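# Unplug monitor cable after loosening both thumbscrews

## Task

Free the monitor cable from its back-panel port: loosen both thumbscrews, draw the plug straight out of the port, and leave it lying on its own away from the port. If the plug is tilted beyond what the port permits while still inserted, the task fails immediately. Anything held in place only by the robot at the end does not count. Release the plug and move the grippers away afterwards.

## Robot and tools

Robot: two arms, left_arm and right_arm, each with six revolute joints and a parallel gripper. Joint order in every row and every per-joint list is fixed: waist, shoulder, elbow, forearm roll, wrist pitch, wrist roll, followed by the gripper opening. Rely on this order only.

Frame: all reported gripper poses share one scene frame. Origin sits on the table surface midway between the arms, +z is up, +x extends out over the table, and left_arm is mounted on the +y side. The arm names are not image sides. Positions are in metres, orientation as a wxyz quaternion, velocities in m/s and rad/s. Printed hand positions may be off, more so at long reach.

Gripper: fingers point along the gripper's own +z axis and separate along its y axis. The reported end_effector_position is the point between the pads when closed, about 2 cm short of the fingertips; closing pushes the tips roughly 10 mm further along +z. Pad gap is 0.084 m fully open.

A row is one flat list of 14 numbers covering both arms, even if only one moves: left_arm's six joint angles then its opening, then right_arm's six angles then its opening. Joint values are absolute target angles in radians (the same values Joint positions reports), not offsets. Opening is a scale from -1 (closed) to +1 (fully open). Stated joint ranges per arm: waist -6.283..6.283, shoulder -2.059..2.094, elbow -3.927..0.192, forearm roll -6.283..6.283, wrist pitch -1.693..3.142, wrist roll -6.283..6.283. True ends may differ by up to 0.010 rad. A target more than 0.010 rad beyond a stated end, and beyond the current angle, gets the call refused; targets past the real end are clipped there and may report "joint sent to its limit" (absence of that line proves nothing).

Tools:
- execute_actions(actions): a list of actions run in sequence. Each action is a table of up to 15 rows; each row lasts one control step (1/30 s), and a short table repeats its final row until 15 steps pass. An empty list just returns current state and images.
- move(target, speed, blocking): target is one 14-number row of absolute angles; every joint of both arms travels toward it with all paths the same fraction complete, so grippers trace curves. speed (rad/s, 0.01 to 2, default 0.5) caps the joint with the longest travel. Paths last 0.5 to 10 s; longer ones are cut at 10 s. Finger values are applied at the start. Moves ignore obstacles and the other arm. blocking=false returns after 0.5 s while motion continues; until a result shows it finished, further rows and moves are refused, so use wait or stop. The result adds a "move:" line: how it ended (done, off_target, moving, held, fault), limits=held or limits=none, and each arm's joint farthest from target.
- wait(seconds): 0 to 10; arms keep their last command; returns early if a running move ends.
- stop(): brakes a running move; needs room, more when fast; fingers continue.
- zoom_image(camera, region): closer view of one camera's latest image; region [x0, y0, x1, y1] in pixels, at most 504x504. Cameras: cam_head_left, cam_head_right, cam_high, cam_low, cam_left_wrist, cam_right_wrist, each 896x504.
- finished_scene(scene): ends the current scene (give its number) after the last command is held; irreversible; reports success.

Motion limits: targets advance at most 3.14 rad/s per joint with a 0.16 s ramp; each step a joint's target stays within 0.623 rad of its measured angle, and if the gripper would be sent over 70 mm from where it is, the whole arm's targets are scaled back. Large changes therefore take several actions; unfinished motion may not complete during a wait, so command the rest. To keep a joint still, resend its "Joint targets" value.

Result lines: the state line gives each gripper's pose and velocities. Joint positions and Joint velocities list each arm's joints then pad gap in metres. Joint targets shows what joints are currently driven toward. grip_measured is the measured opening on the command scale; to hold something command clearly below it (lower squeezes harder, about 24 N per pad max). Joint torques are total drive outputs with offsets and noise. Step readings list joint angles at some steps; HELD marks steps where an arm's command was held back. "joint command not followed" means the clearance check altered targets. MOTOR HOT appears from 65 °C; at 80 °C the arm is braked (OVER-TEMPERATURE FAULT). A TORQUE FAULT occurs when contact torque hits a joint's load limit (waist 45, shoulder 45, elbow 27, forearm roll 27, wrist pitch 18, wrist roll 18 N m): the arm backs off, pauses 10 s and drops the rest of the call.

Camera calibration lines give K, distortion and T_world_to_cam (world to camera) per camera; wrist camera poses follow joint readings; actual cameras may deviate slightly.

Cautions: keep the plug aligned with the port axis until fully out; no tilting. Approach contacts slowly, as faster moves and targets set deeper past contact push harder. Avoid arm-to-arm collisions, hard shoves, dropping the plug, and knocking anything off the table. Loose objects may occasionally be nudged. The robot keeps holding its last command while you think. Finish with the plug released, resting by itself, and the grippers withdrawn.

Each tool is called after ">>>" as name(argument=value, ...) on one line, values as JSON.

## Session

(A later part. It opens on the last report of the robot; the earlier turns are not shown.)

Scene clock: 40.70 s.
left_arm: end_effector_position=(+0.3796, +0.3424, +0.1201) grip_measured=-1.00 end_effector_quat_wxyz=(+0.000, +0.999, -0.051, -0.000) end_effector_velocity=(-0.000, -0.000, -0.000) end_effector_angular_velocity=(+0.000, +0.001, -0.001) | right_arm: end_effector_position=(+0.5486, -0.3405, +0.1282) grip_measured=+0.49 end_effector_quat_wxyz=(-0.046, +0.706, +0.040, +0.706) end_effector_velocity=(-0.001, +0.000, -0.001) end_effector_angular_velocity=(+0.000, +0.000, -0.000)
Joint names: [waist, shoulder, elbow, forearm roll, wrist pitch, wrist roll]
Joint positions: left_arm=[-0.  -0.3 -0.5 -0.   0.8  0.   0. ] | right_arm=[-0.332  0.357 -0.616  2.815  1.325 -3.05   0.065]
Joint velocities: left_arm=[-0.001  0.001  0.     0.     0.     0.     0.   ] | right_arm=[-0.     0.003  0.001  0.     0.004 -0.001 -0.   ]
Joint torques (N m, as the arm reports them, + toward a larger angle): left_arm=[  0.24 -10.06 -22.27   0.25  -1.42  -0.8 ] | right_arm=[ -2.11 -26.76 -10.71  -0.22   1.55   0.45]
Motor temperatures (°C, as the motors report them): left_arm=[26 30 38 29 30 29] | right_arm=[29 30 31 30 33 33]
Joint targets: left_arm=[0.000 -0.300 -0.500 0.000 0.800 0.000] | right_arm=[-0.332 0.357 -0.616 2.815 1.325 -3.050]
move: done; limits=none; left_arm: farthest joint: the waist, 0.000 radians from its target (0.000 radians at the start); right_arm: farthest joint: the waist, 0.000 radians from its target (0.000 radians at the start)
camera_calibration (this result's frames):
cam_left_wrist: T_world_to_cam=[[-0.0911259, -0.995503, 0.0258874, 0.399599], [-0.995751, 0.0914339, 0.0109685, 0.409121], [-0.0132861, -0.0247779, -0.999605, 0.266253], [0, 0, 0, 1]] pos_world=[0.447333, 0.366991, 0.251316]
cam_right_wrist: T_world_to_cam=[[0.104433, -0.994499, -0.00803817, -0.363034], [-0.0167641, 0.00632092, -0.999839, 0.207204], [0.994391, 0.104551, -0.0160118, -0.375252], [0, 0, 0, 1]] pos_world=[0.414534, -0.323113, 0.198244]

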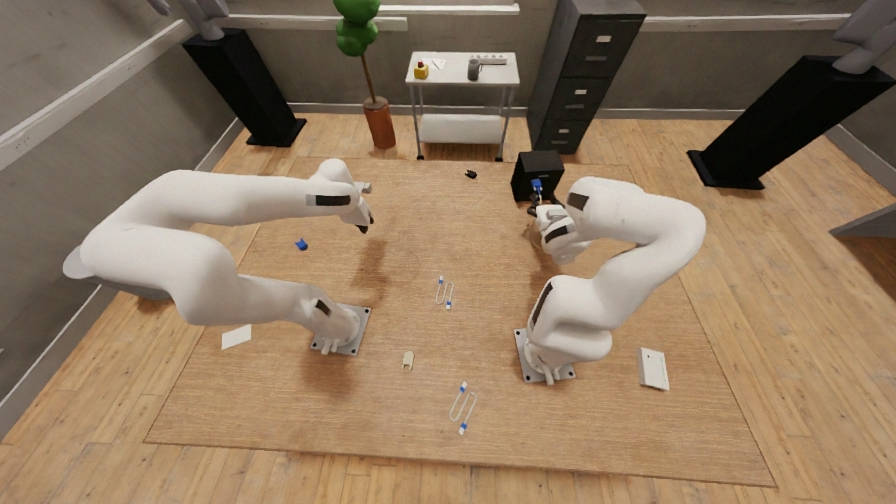

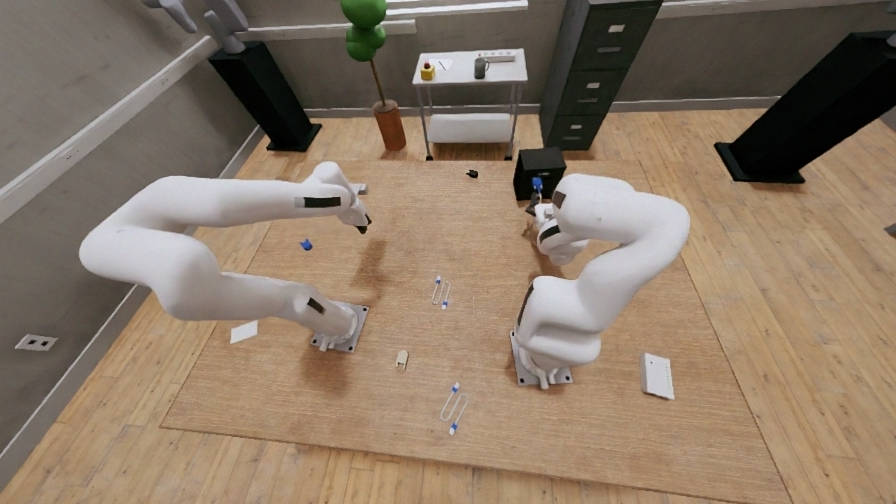

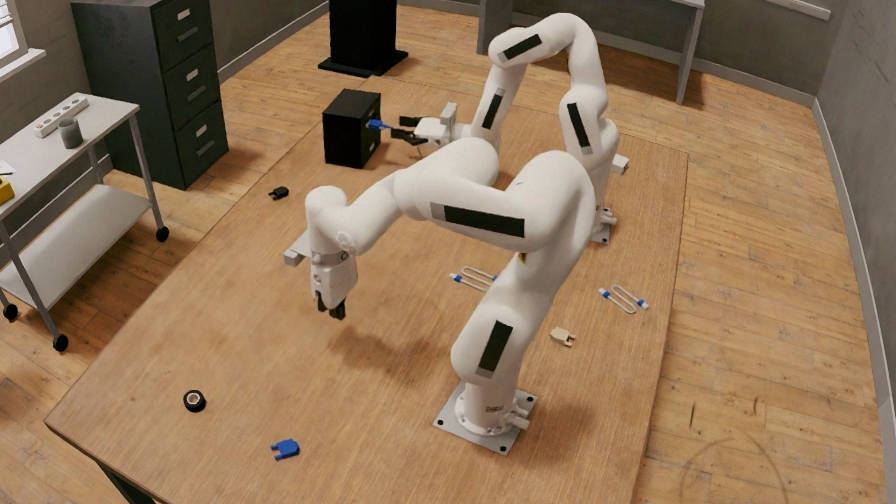

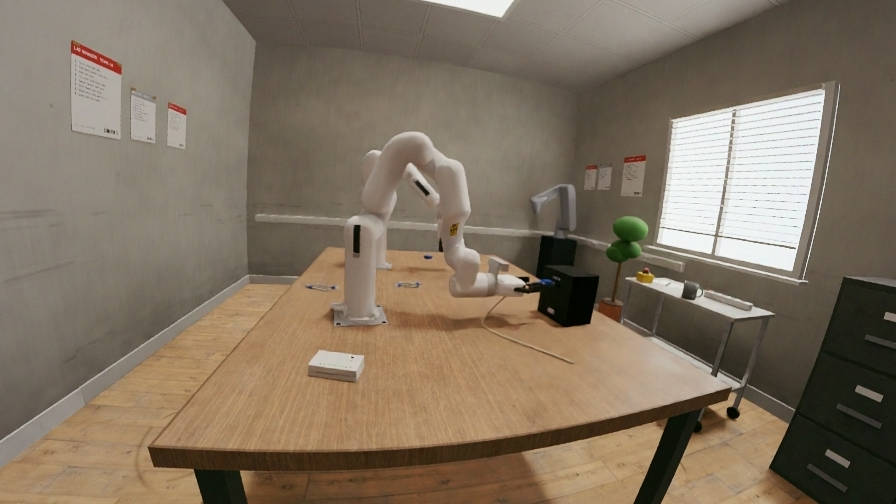

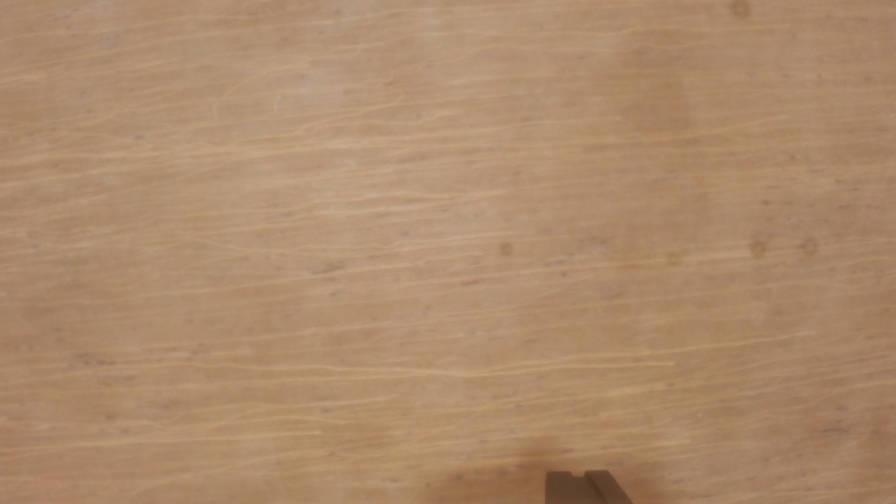

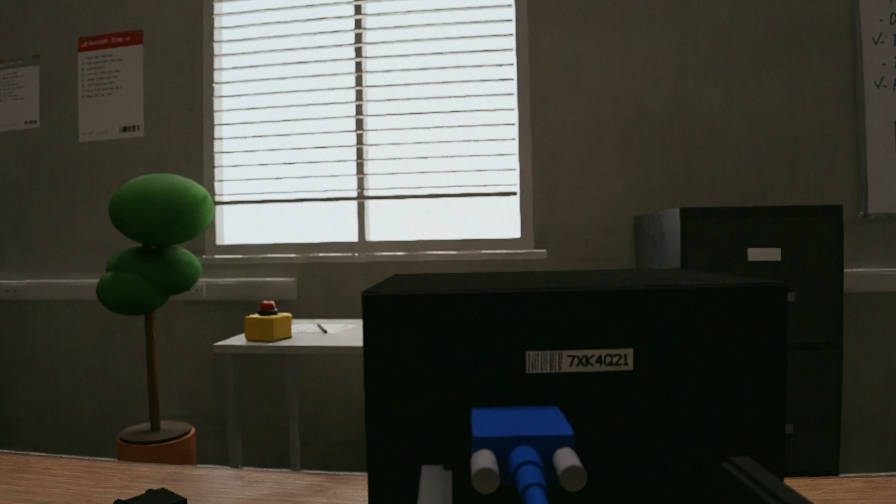

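>>> move(target=[0,-0.3,-0.5,0,0.8,0,-1,-0.308,0.352,-0.616,2.839,1.318,-3.072,0.5], speed=0.2)

Scene clock: 51.57 s.
left_arm: end_effector_position=(+0.3796, +0.3424, +0.1201) grip_measured=-1.00 end_effector_quat_wxyz=(+0.000, +0.999, -0.051, -0.000) end_effector_velocity=(+0.000, -0.000, +0.000) end_effector_angular_velocity=(-0.001, -0.001, +0.001) | right_arm: end_effector_position=(+0.5501, -0.3328, +0.1293) grip_measured=+0.49 end_effector_quat_wxyz=(-0.040, +0.706, +0.046, +0.706) end_effector_velocity=(+0.000, +0.001, +0.001) end_effector_angular_velocity=(-0.002, -0.002, +0.001)
Joint names: [waist, shoulder, elbow, forearm roll, wrist pitch, wrist roll]
Joint positions: left_arm=[-0.  -0.3 -0.5  0.   0.8  0.   0. ] | right_arm=[-0.308  0.352 -0.616  2.839  1.318 -3.072  0.065]
Joint velocities: left_arm=[-0.    -0.001  0.    -0.001 -0.    -0.001  0.   ] | right_arm=[ 0.002 -0.001 -0.     0.002  0.001 -0.003 -0.   ]
Joint torques (N m, as the arm reports them, + toward a larger angle): left_arm=[  1.19 -11.78 -21.95   0.07  -1.39  -0.6 ] | right_arm=[ -1.9  -26.71 -10.78  -0.3    1.78   0.56]
Motor temperatures (°C, as the motors report them): left_arm=[26 30 39 29 30 29] | right_arm=[29 30 31 30 33 33]
Joint targets: left_arm=[0.000 -0.300 -0.500 0.000 0.800 0.000] | right_arm=[-0.308 0.352 -0.616 2.839 1.318 -3.072]
move: done; limits=none; left_arm: farthest joint: the waist, 0.000 radians from its target (0.000 radians at the start); right_arm: farthest joint: the waist, 0.000 radians from its target (0.024 radians at the start)
camera_calibration (this result's frames):
cam_left_wrist: T_world_to_cam=[[-0.0911259, -0.995503, 0.0258874, 0.399599], [-0.995751, 0.0914338, 0.0109686, 0.40912], [-0.0132862, -0.0247778, -0.999605, 0.266253], [0, 0, 0, 1]] pos_world=[0.447333, 0.366991, 0.251316]
cam_right_wrist: T_world_to_cam=[[0.104655, -0.994466, 0.00924306, -0.357918], [-0.0154194, -0.0109156, -0.999822, 0.20187], [0.994389, 0.104494, -0.0164764, -0.377472], [0, 0, 0, 1]] pos_world=[0.415925, -0.31429, 0.198922]

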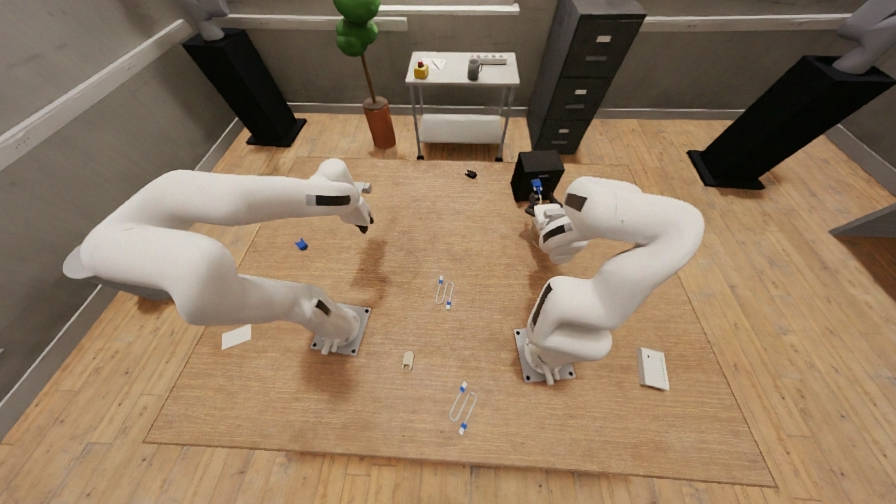

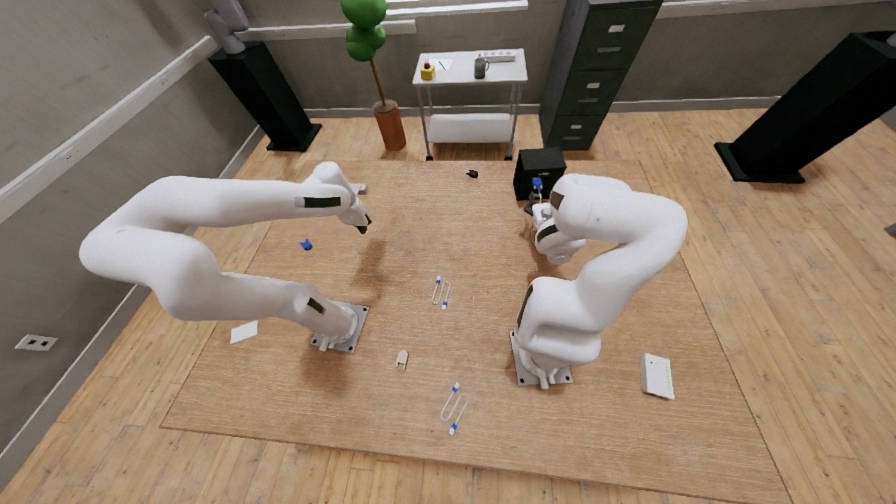

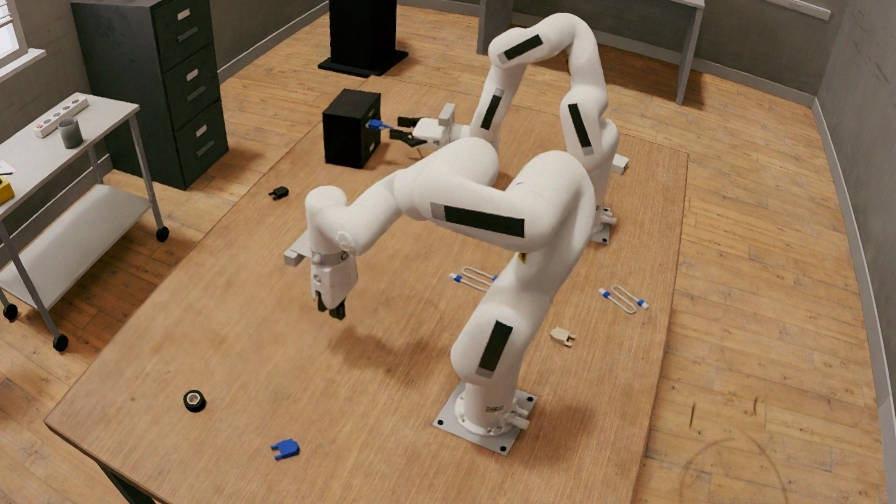

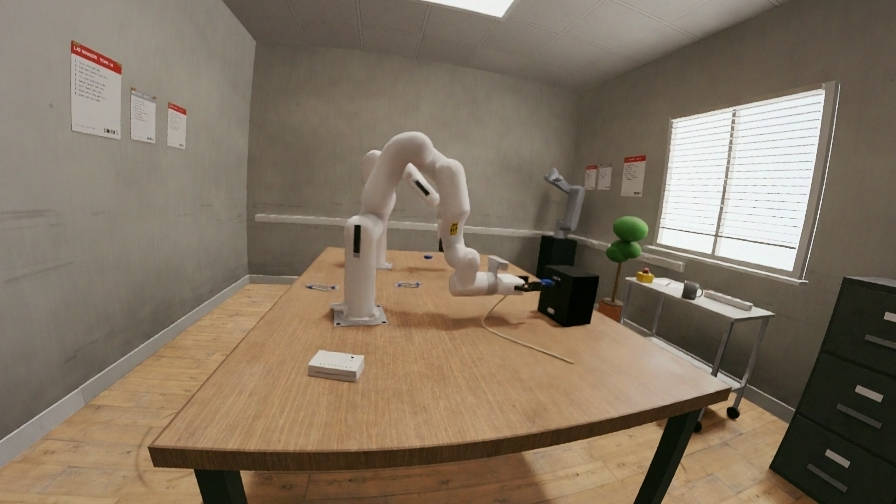

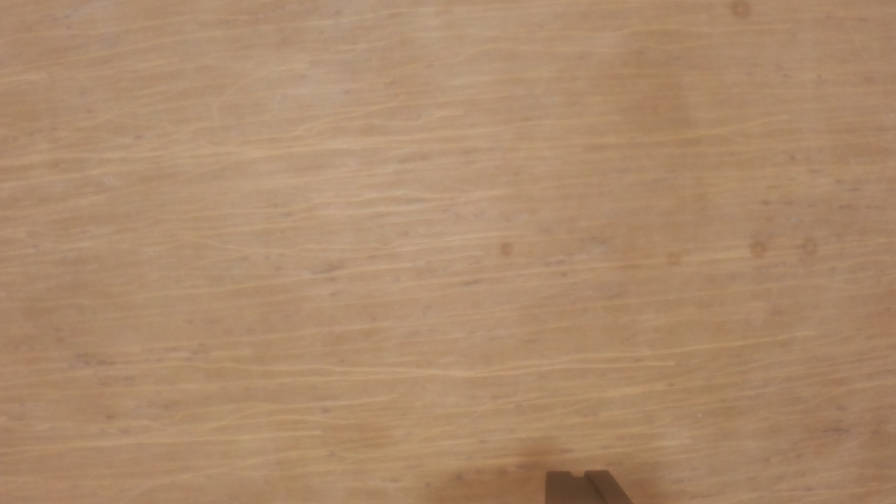

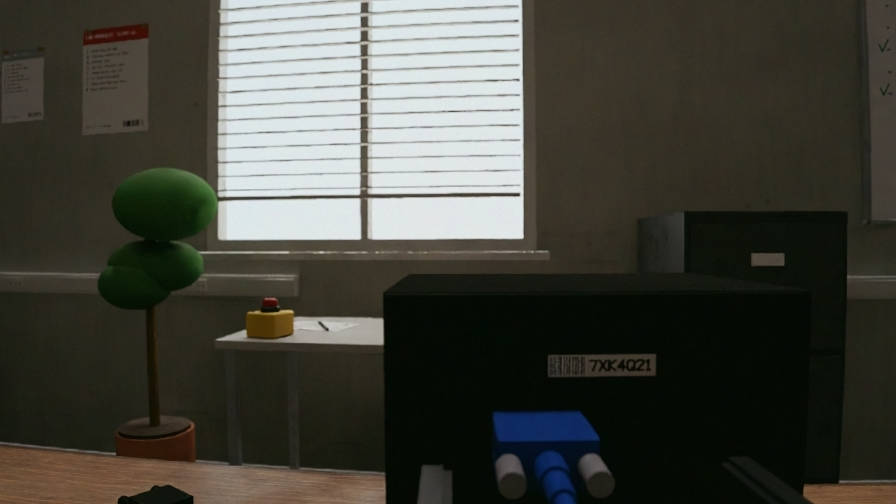

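>>> move(target=[0,-0.3,-0.5,0,0.8,0,-1,-0.257,0.401,-0.709,2.9226,1.269,-3.083,0.2], speed=0.15)

>>> move(target=[0,-0.3,-0.5,0,0.8,0,-1,-0.257,0.401,-0.709,2.9226,1.269,-3.083,-1])

Scene clock: 65.10 s.
left_arm: end_effector_position=(+0.3796, +0.3424, +0.1201) grip_measured=-1.00 end_effector_quat_wxyz=(+0.000, +0.999, -0.051, -0.000) end_effector_velocity=(+0.000, +0.000, +0.000) end_effector_angular_velocity=(+0.000, -0.000, +0.000) | right_arm: end_effector_position=(+0.5782, -0.3274, +0.1290) grip_measured=+0.19 end_effector_quat_wxyz=(-0.029, +0.707, +0.034, +0.706) end_effector_velocity=(+0.000, -0.000, -0.000) end_effector_angular_velocity=(+0.001, +0.001, -0.001)
Joint names: [waist, shoulder, elbow, forearm roll, wrist pitch, wrist roll]
Joint positions: left_arm=[ 0.  -0.3 -0.5  0.   0.8  0.   0. ] | right_arm=[-0.257  0.401 -0.709  2.922  1.269 -3.083  0.052]
Joint velocities: left_arm=[ 0.     0.001 -0.001  0.     0.    -0.     0.   ] | right_arm=[ 0.001  0.001 -0.002  0.002 -0.002  0.001  0.   ]
Joint torques (N m, as the arm reports them, + toward a larger angle): left_arm=[  0.94 -10.74 -22.4    0.62  -1.37  -0.69] | right_arm=[ -1.93 -29.46 -12.8    0.01   1.84   0.53]
Motor temperatures (°C, as the motors report them): left_arm=[26 30 39 29 30 29] | right_arm=[29 30 31 30 33 33]
Joint targets: left_arm=[0.000 -0.300 -0.500 0.000 0.800 0.000] | right_arm=[-0.257 0.401 -0.709 2.923 1.269 -3.083]
move: done; limits=none; left_arm: farthest joint: the waist, 0.000 radians from its target (0.000 radians at the start); right_arm: farthest joint: the waist, 0.000 radians from its target (0.051 radians at the start)
camera_calibration (this result's frames):
cam_left_wrist: T_world_to_cam=[[-0.0911258, -0.995503, 0.0258874, 0.399599], [-0.995751, 0.0914337, 0.010968, 0.409121], [-0.0132857, -0.0247779, -0.999605, 0.266253], [0, 0, 0, 1]] pos_world=[0.447333, 0.366991, 0.251316]
cam_right_wrist: T_world_to_cam=[[0.0721007, -0.997362, 0.00842769, -0.337471], [-0.0165356, -0.00964381, -0.999817, 0.203121], [0.99726, 0.0719481, -0.0171873, -0.418174], [0, 0, 0, 1]] pos_world=[0.444719, -0.304535, 0.19874]

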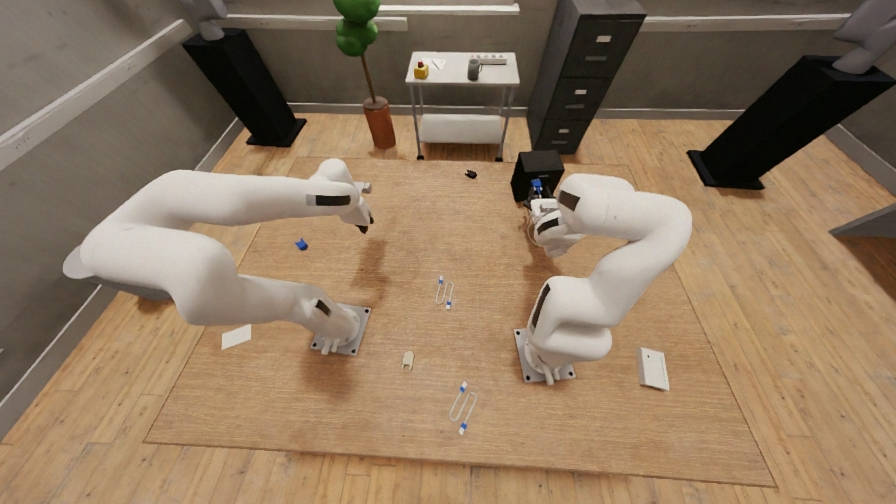

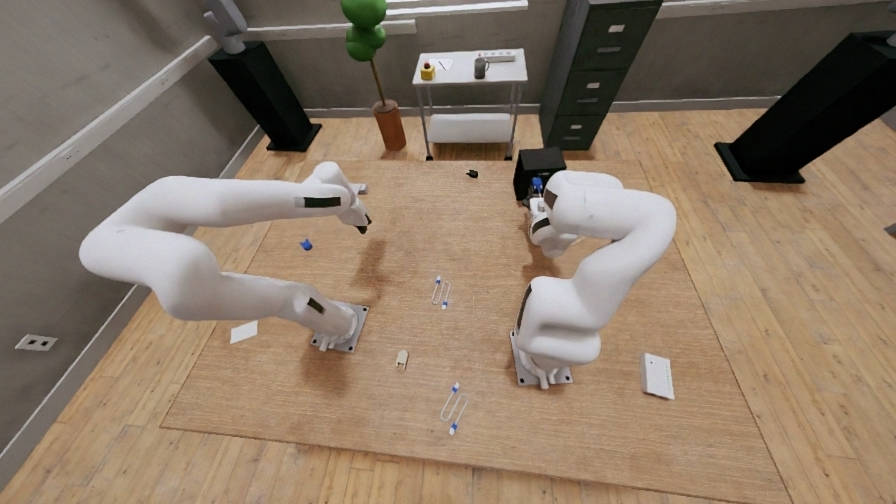

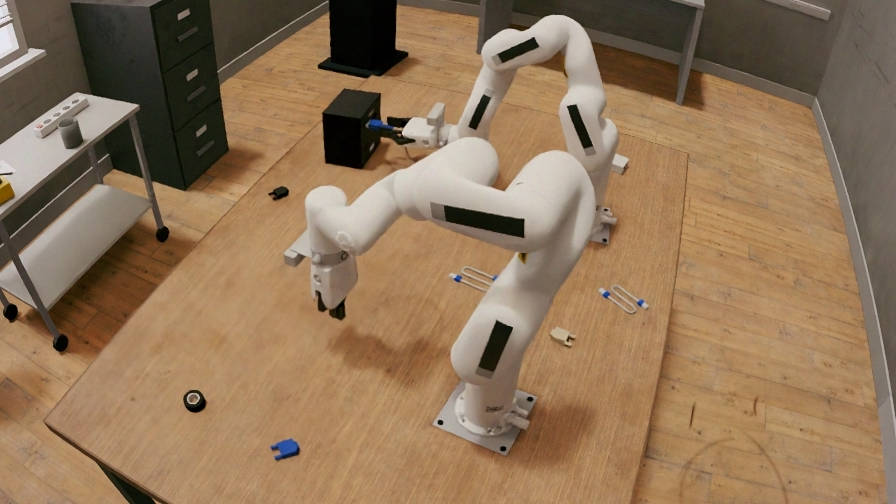

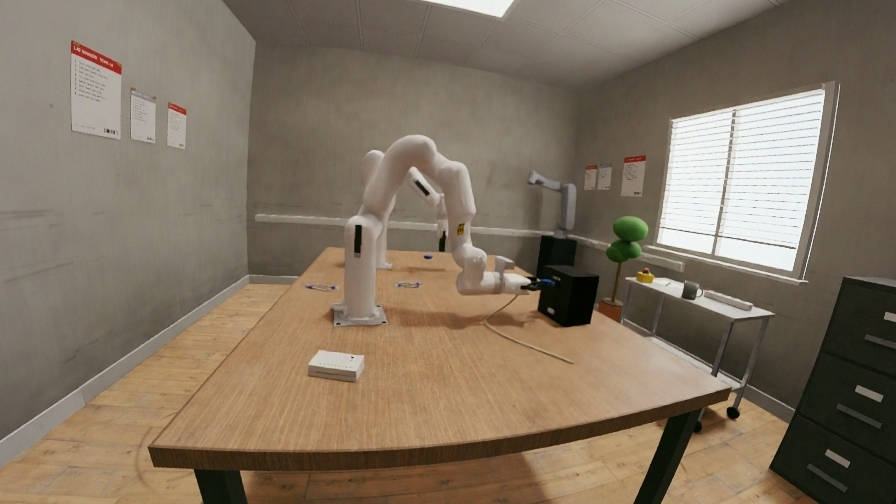

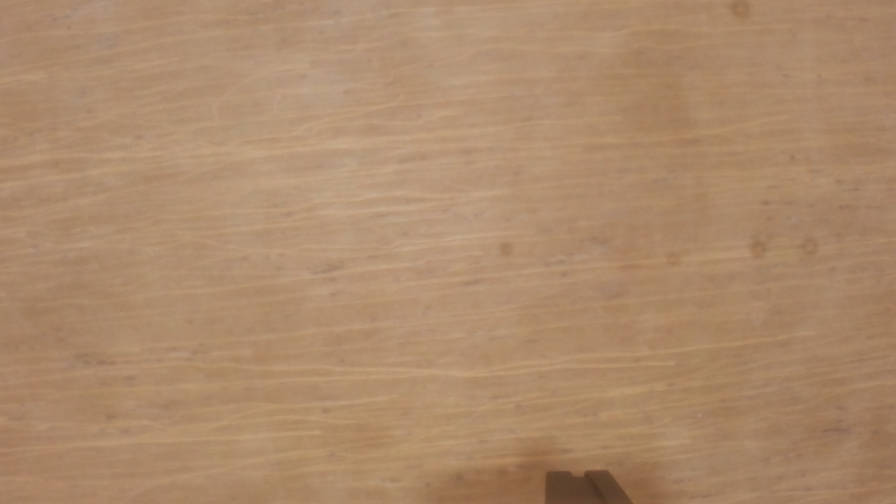

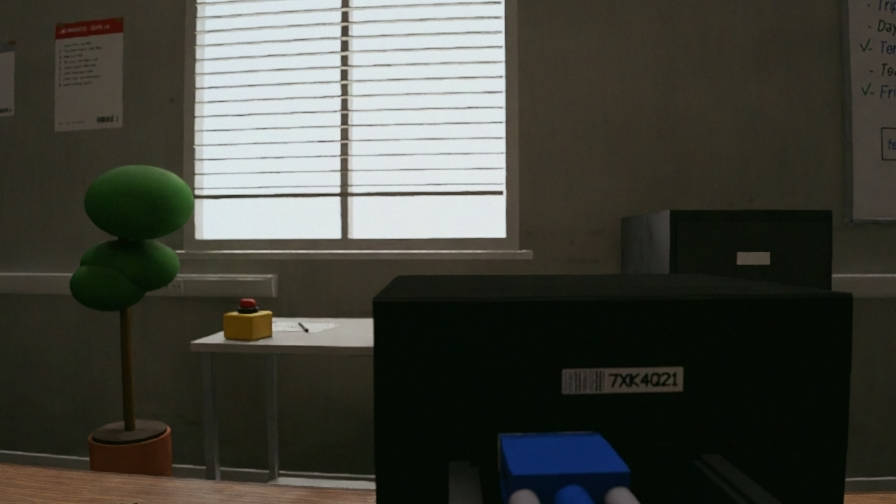

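Scene clock: 65.80 s.
left_arm: end_effector_position=(+0.3796, +0.3424, +0.1201) grip_measured=-1.00 end_effector_quat_wxyz=(+0.000, +0.999, -0.051, -0.000) end_effector_velocity=(-0.000, +0.000, -0.000) end_effector_angular_velocity=(+0.000, +0.000, +0.000) | right_arm: end_effector_position=(+0.5781, -0.3267, +0.1290) grip_measured=-0.29 end_effector_quat_wxyz=(-0.029, +0.707, +0.034, +0.706) end_effector_velocity=(+0.000, -0.001, +0.001) end_effector_angular_velocity=(-0.000, -0.001, -0.002)
Joint names: [waist, shoulder, elbow, forearm roll, wrist pitch, wrist roll]
Joint positions: left_arm=[-0.  -0.3 -0.5 -0.   0.8  0.   0. ] | right_arm=[-0.256  0.401 -0.708  2.922  1.269 -3.083  0.032]
Joint velocities: left_arm=[ 0.001 -0.001  0.001  0.    -0.    -0.     0.   ] | right_arm=[-0.001 -0.001 -0.001  0.001 -0.001 -0.001  0.   ]
Joint torques (N m, as the arm reports them, + toward a larger angle): left_arm=[ -0.32 -10.53 -22.13   0.37  -1.57  -0.71] | right_arm=[ -7.5  -27.73 -15.68   1.62   1.37   0.37]
Motor temperatures (°C, as the motors report them): left_arm=[26 30 39 29 30 29] | right_arm=[29 30 31 30 33 33]
Joint targets: left_arm=[0.000 -0.300 -0.500 0.000 0.800 0.000] | right_arm=[-0.257 0.401 -0.709 2.923 1.269 -3.083]
move: done; limits=none; left_arm: farthest joint: the waist, 0.000 radians from its target (0.000 radians at the start); right_arm: farthest joint: the waist, 0.001 radians from its target (0.000 radians at the start)
camera_calibration (this result's frames):
cam_left_wrist: T_world_to_cam=[[-0.0911259, -0.995503, 0.0258874, 0.399599], [-0.995751, 0.0914338, 0.0109684, 0.409121], [-0.0132861, -0.0247779, -0.999605, 0.266253], [0, 0, 0, 1]] pos_world=[0.447333, 0.366991, 0.251316]
cam_right_wrist: T_world_to_cam=[[0.0733749, -0.997268, 0.00851071, -0.337548], [-0.0165366, -0.00974914, -0.999816, 0.20306], [0.997167, 0.0732207, -0.0172068, -0.41769], [0, 0, 0, 1]] pos_world=[0.444632, -0.304063, 0.198709]

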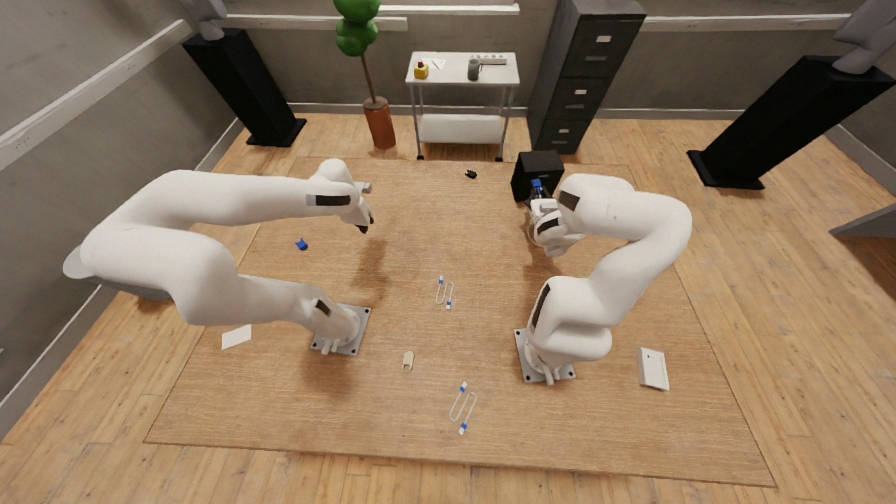

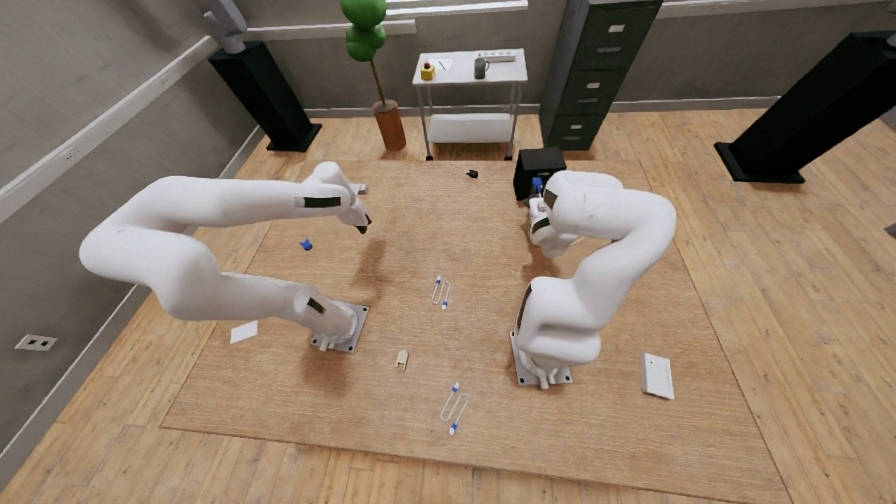

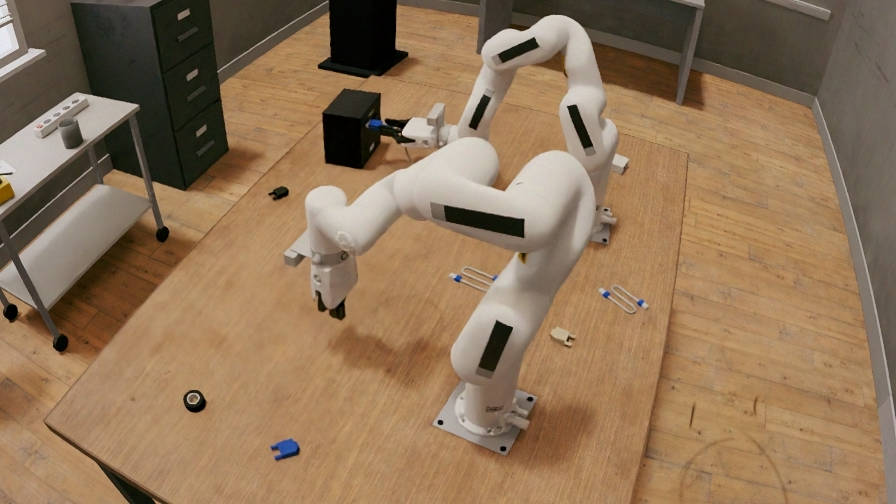

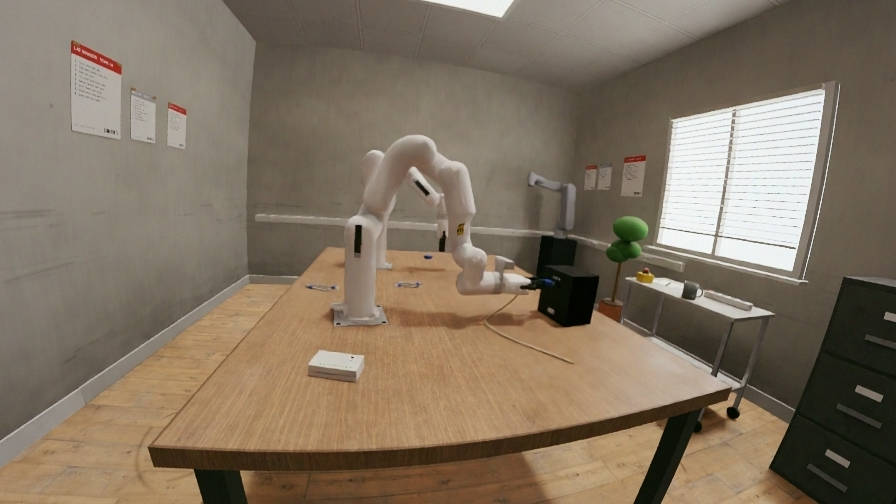

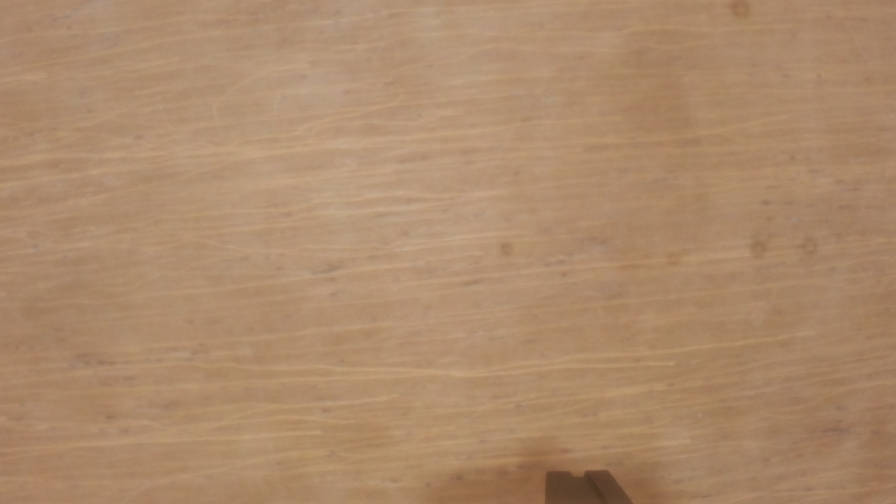

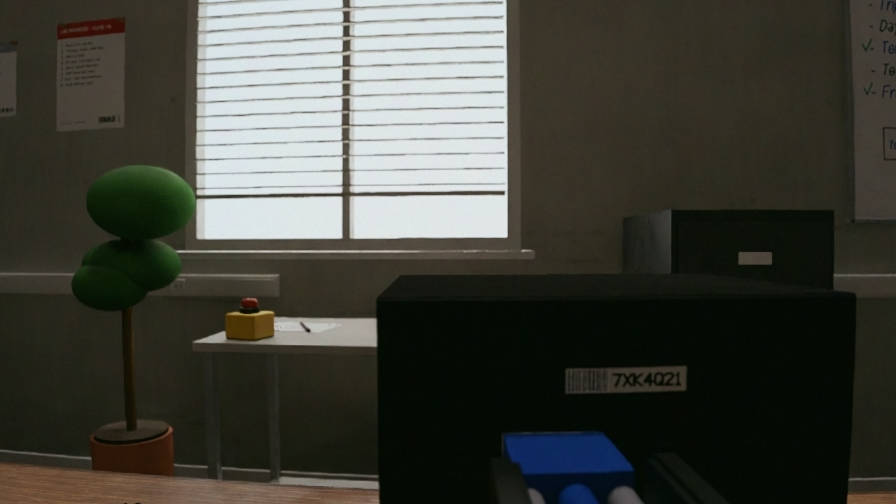

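Centre ≈ waist −.2555. Test one stroke for z balance.

>>> move(target=[0,-0.3,-0.5,0,0.8,0,-1,-0.2555,0.401,-0.709,2.9226,1.269,-3.77,-1])

Scene clock: 72.77 s.
left_arm: end_effector_position=(+0.3796, +0.3424, +0.1201) grip_measured=-1.00 end_effector_quat_wxyz=(+0.000, +0.999, -0.051, -0.000) end_effector_velocity=(+0.001, +0.000, +0.001) end_effector_angular_velocity=(-0.000, -0.002, +0.001) | right_arm: end_effector_position=(+0.5783, -0.3269, +0.1292) grip_measured=-0.41 end_effector_quat_wxyz=(+0.211, +0.654, +0.270, +0.675) end_effector_velocity=(+0.000, +0.000, +0.000) end_effector_angular_velocity=(-0.001, +0.000, +0.000)
Joint names: [waist, shoulder, elbow, forearm roll, wrist pitch, wrist roll]
Joint positions: left_arm=[ 0.  -0.3 -0.5  0.   0.8  0.   0. ] | right_arm=[-0.256  0.401 -0.709  2.923  1.269 -3.77   0.026]
Joint velocities: left_arm=[ 0.    -0.001 -0.001 -0.     0.    -0.     0.   ] | right_arm=[ 0.    -0.001  0.     0.    -0.001 -0.001 -0.   ]
Joint torques (N m, as the arm reports them, + toward a larger angle): left_arm=[  1.37 -10.51 -21.85   0.25  -1.57  -0.72] | right_arm=[ -8.28 -29.64 -12.29   1.3    1.52   0.24]
Motor temperatures (°C, as the motors report them): left_arm=[26 30 39 29 30 29] | right_arm=[29 30 31 30 33 33]
Joint targets: left_arm=[0.000 -0.300 -0.500 0.000 0.800 0.000] | right_arm=[-0.256 0.401 -0.709 2.923 1.269 -3.770]
move: done; limits=none; left_arm: farthest joint: the waist, 0.000 radians from its target (0.000 radians at the start); right_arm: farthest joint: the waist, 0.001 radians from its target (0.001 radians at the start)
camera_calibration (this result's frames):
cam_left_wrist: T_world_to_cam=[[-0.0911258, -0.995503, 0.0258873, 0.399599], [-0.995751, 0.0914337, 0.0109681, 0.409121], [-0.0132857, -0.0247778, -0.999605, 0.266253], [0, 0, 0, 1]] pos_world=[0.447333, 0.366991, 0.251316]
cam_right_wrist: T_world_to_cam=[[0.0524486, -0.766234, 0.640418, -0.331704], [0.0402282, -0.639159, -0.768022, -0.065271], [0.997813, 0.0660445, -0.00269878, -0.422514], [0, 0, 0, 1]] pos_world=[0.441613, -0.267977, 0.161159]

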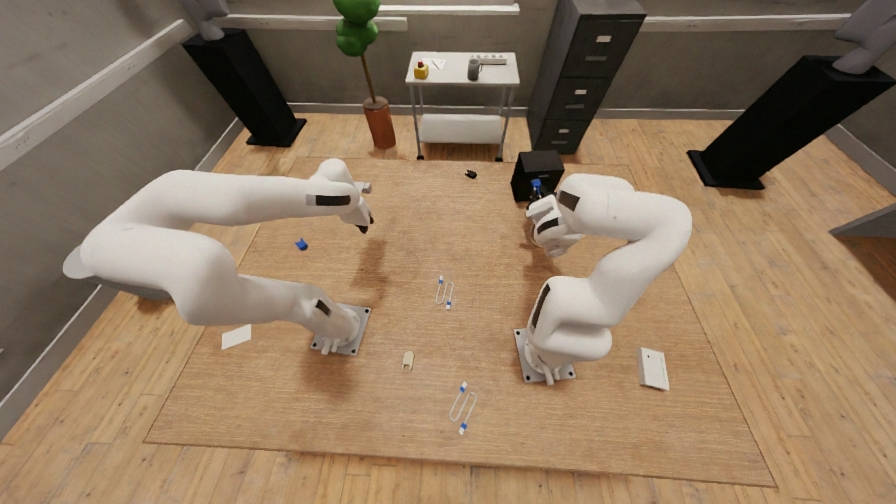

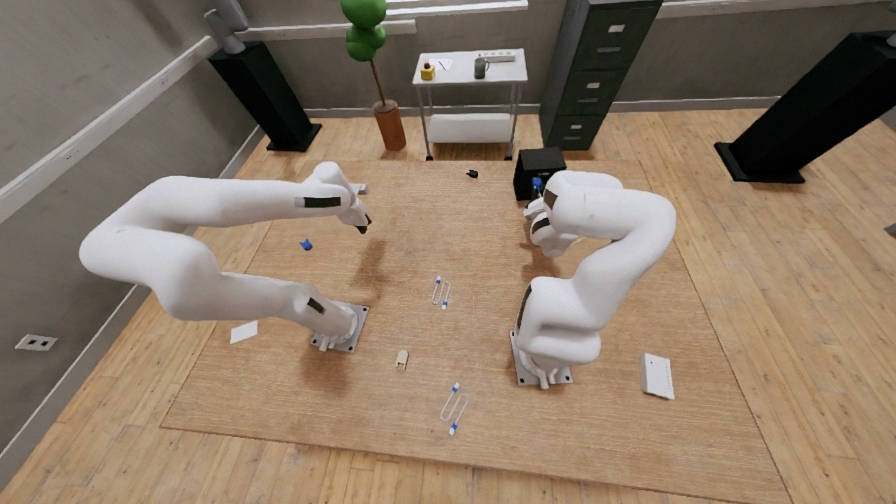

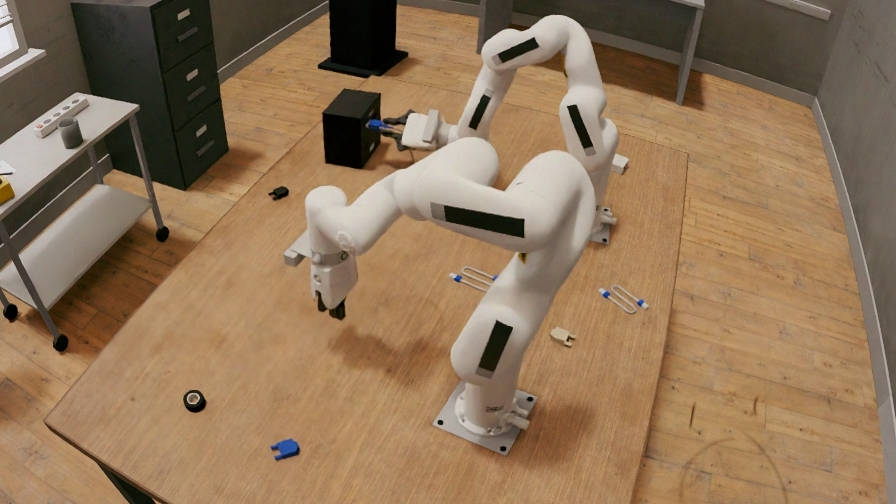

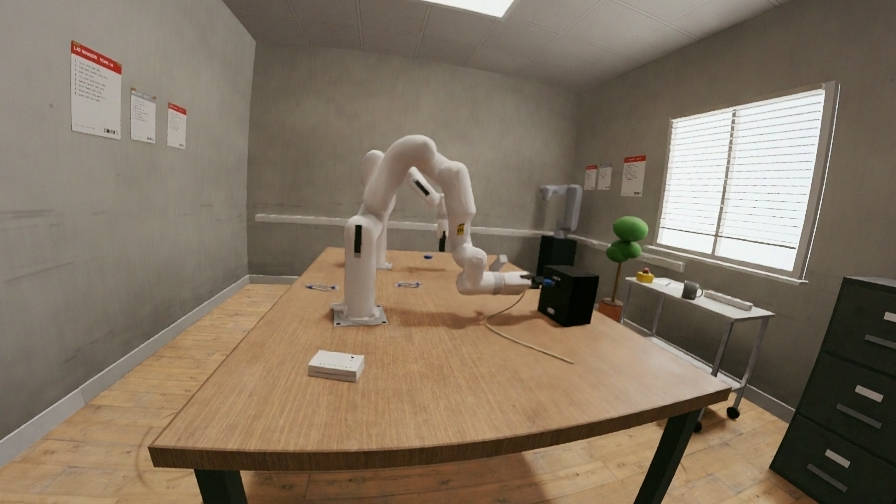

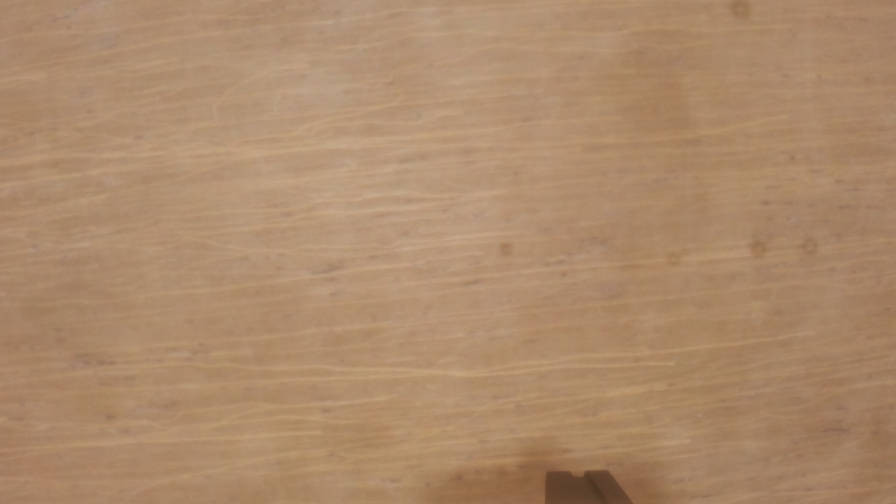

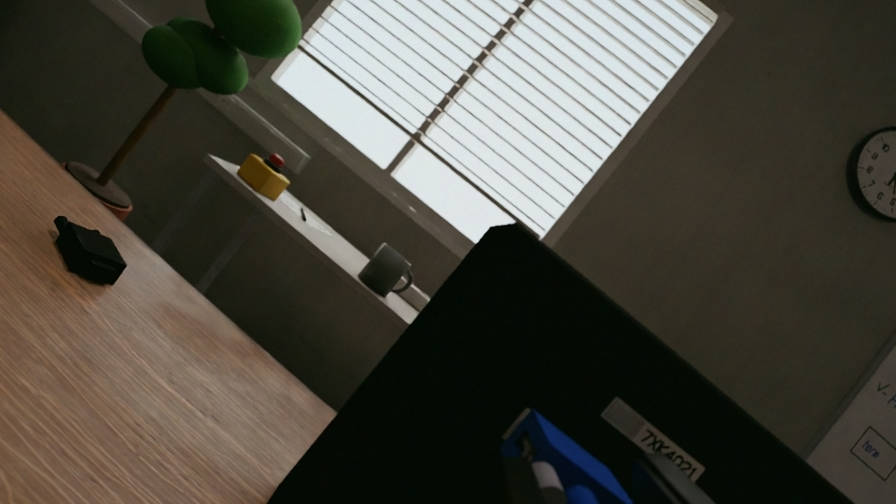

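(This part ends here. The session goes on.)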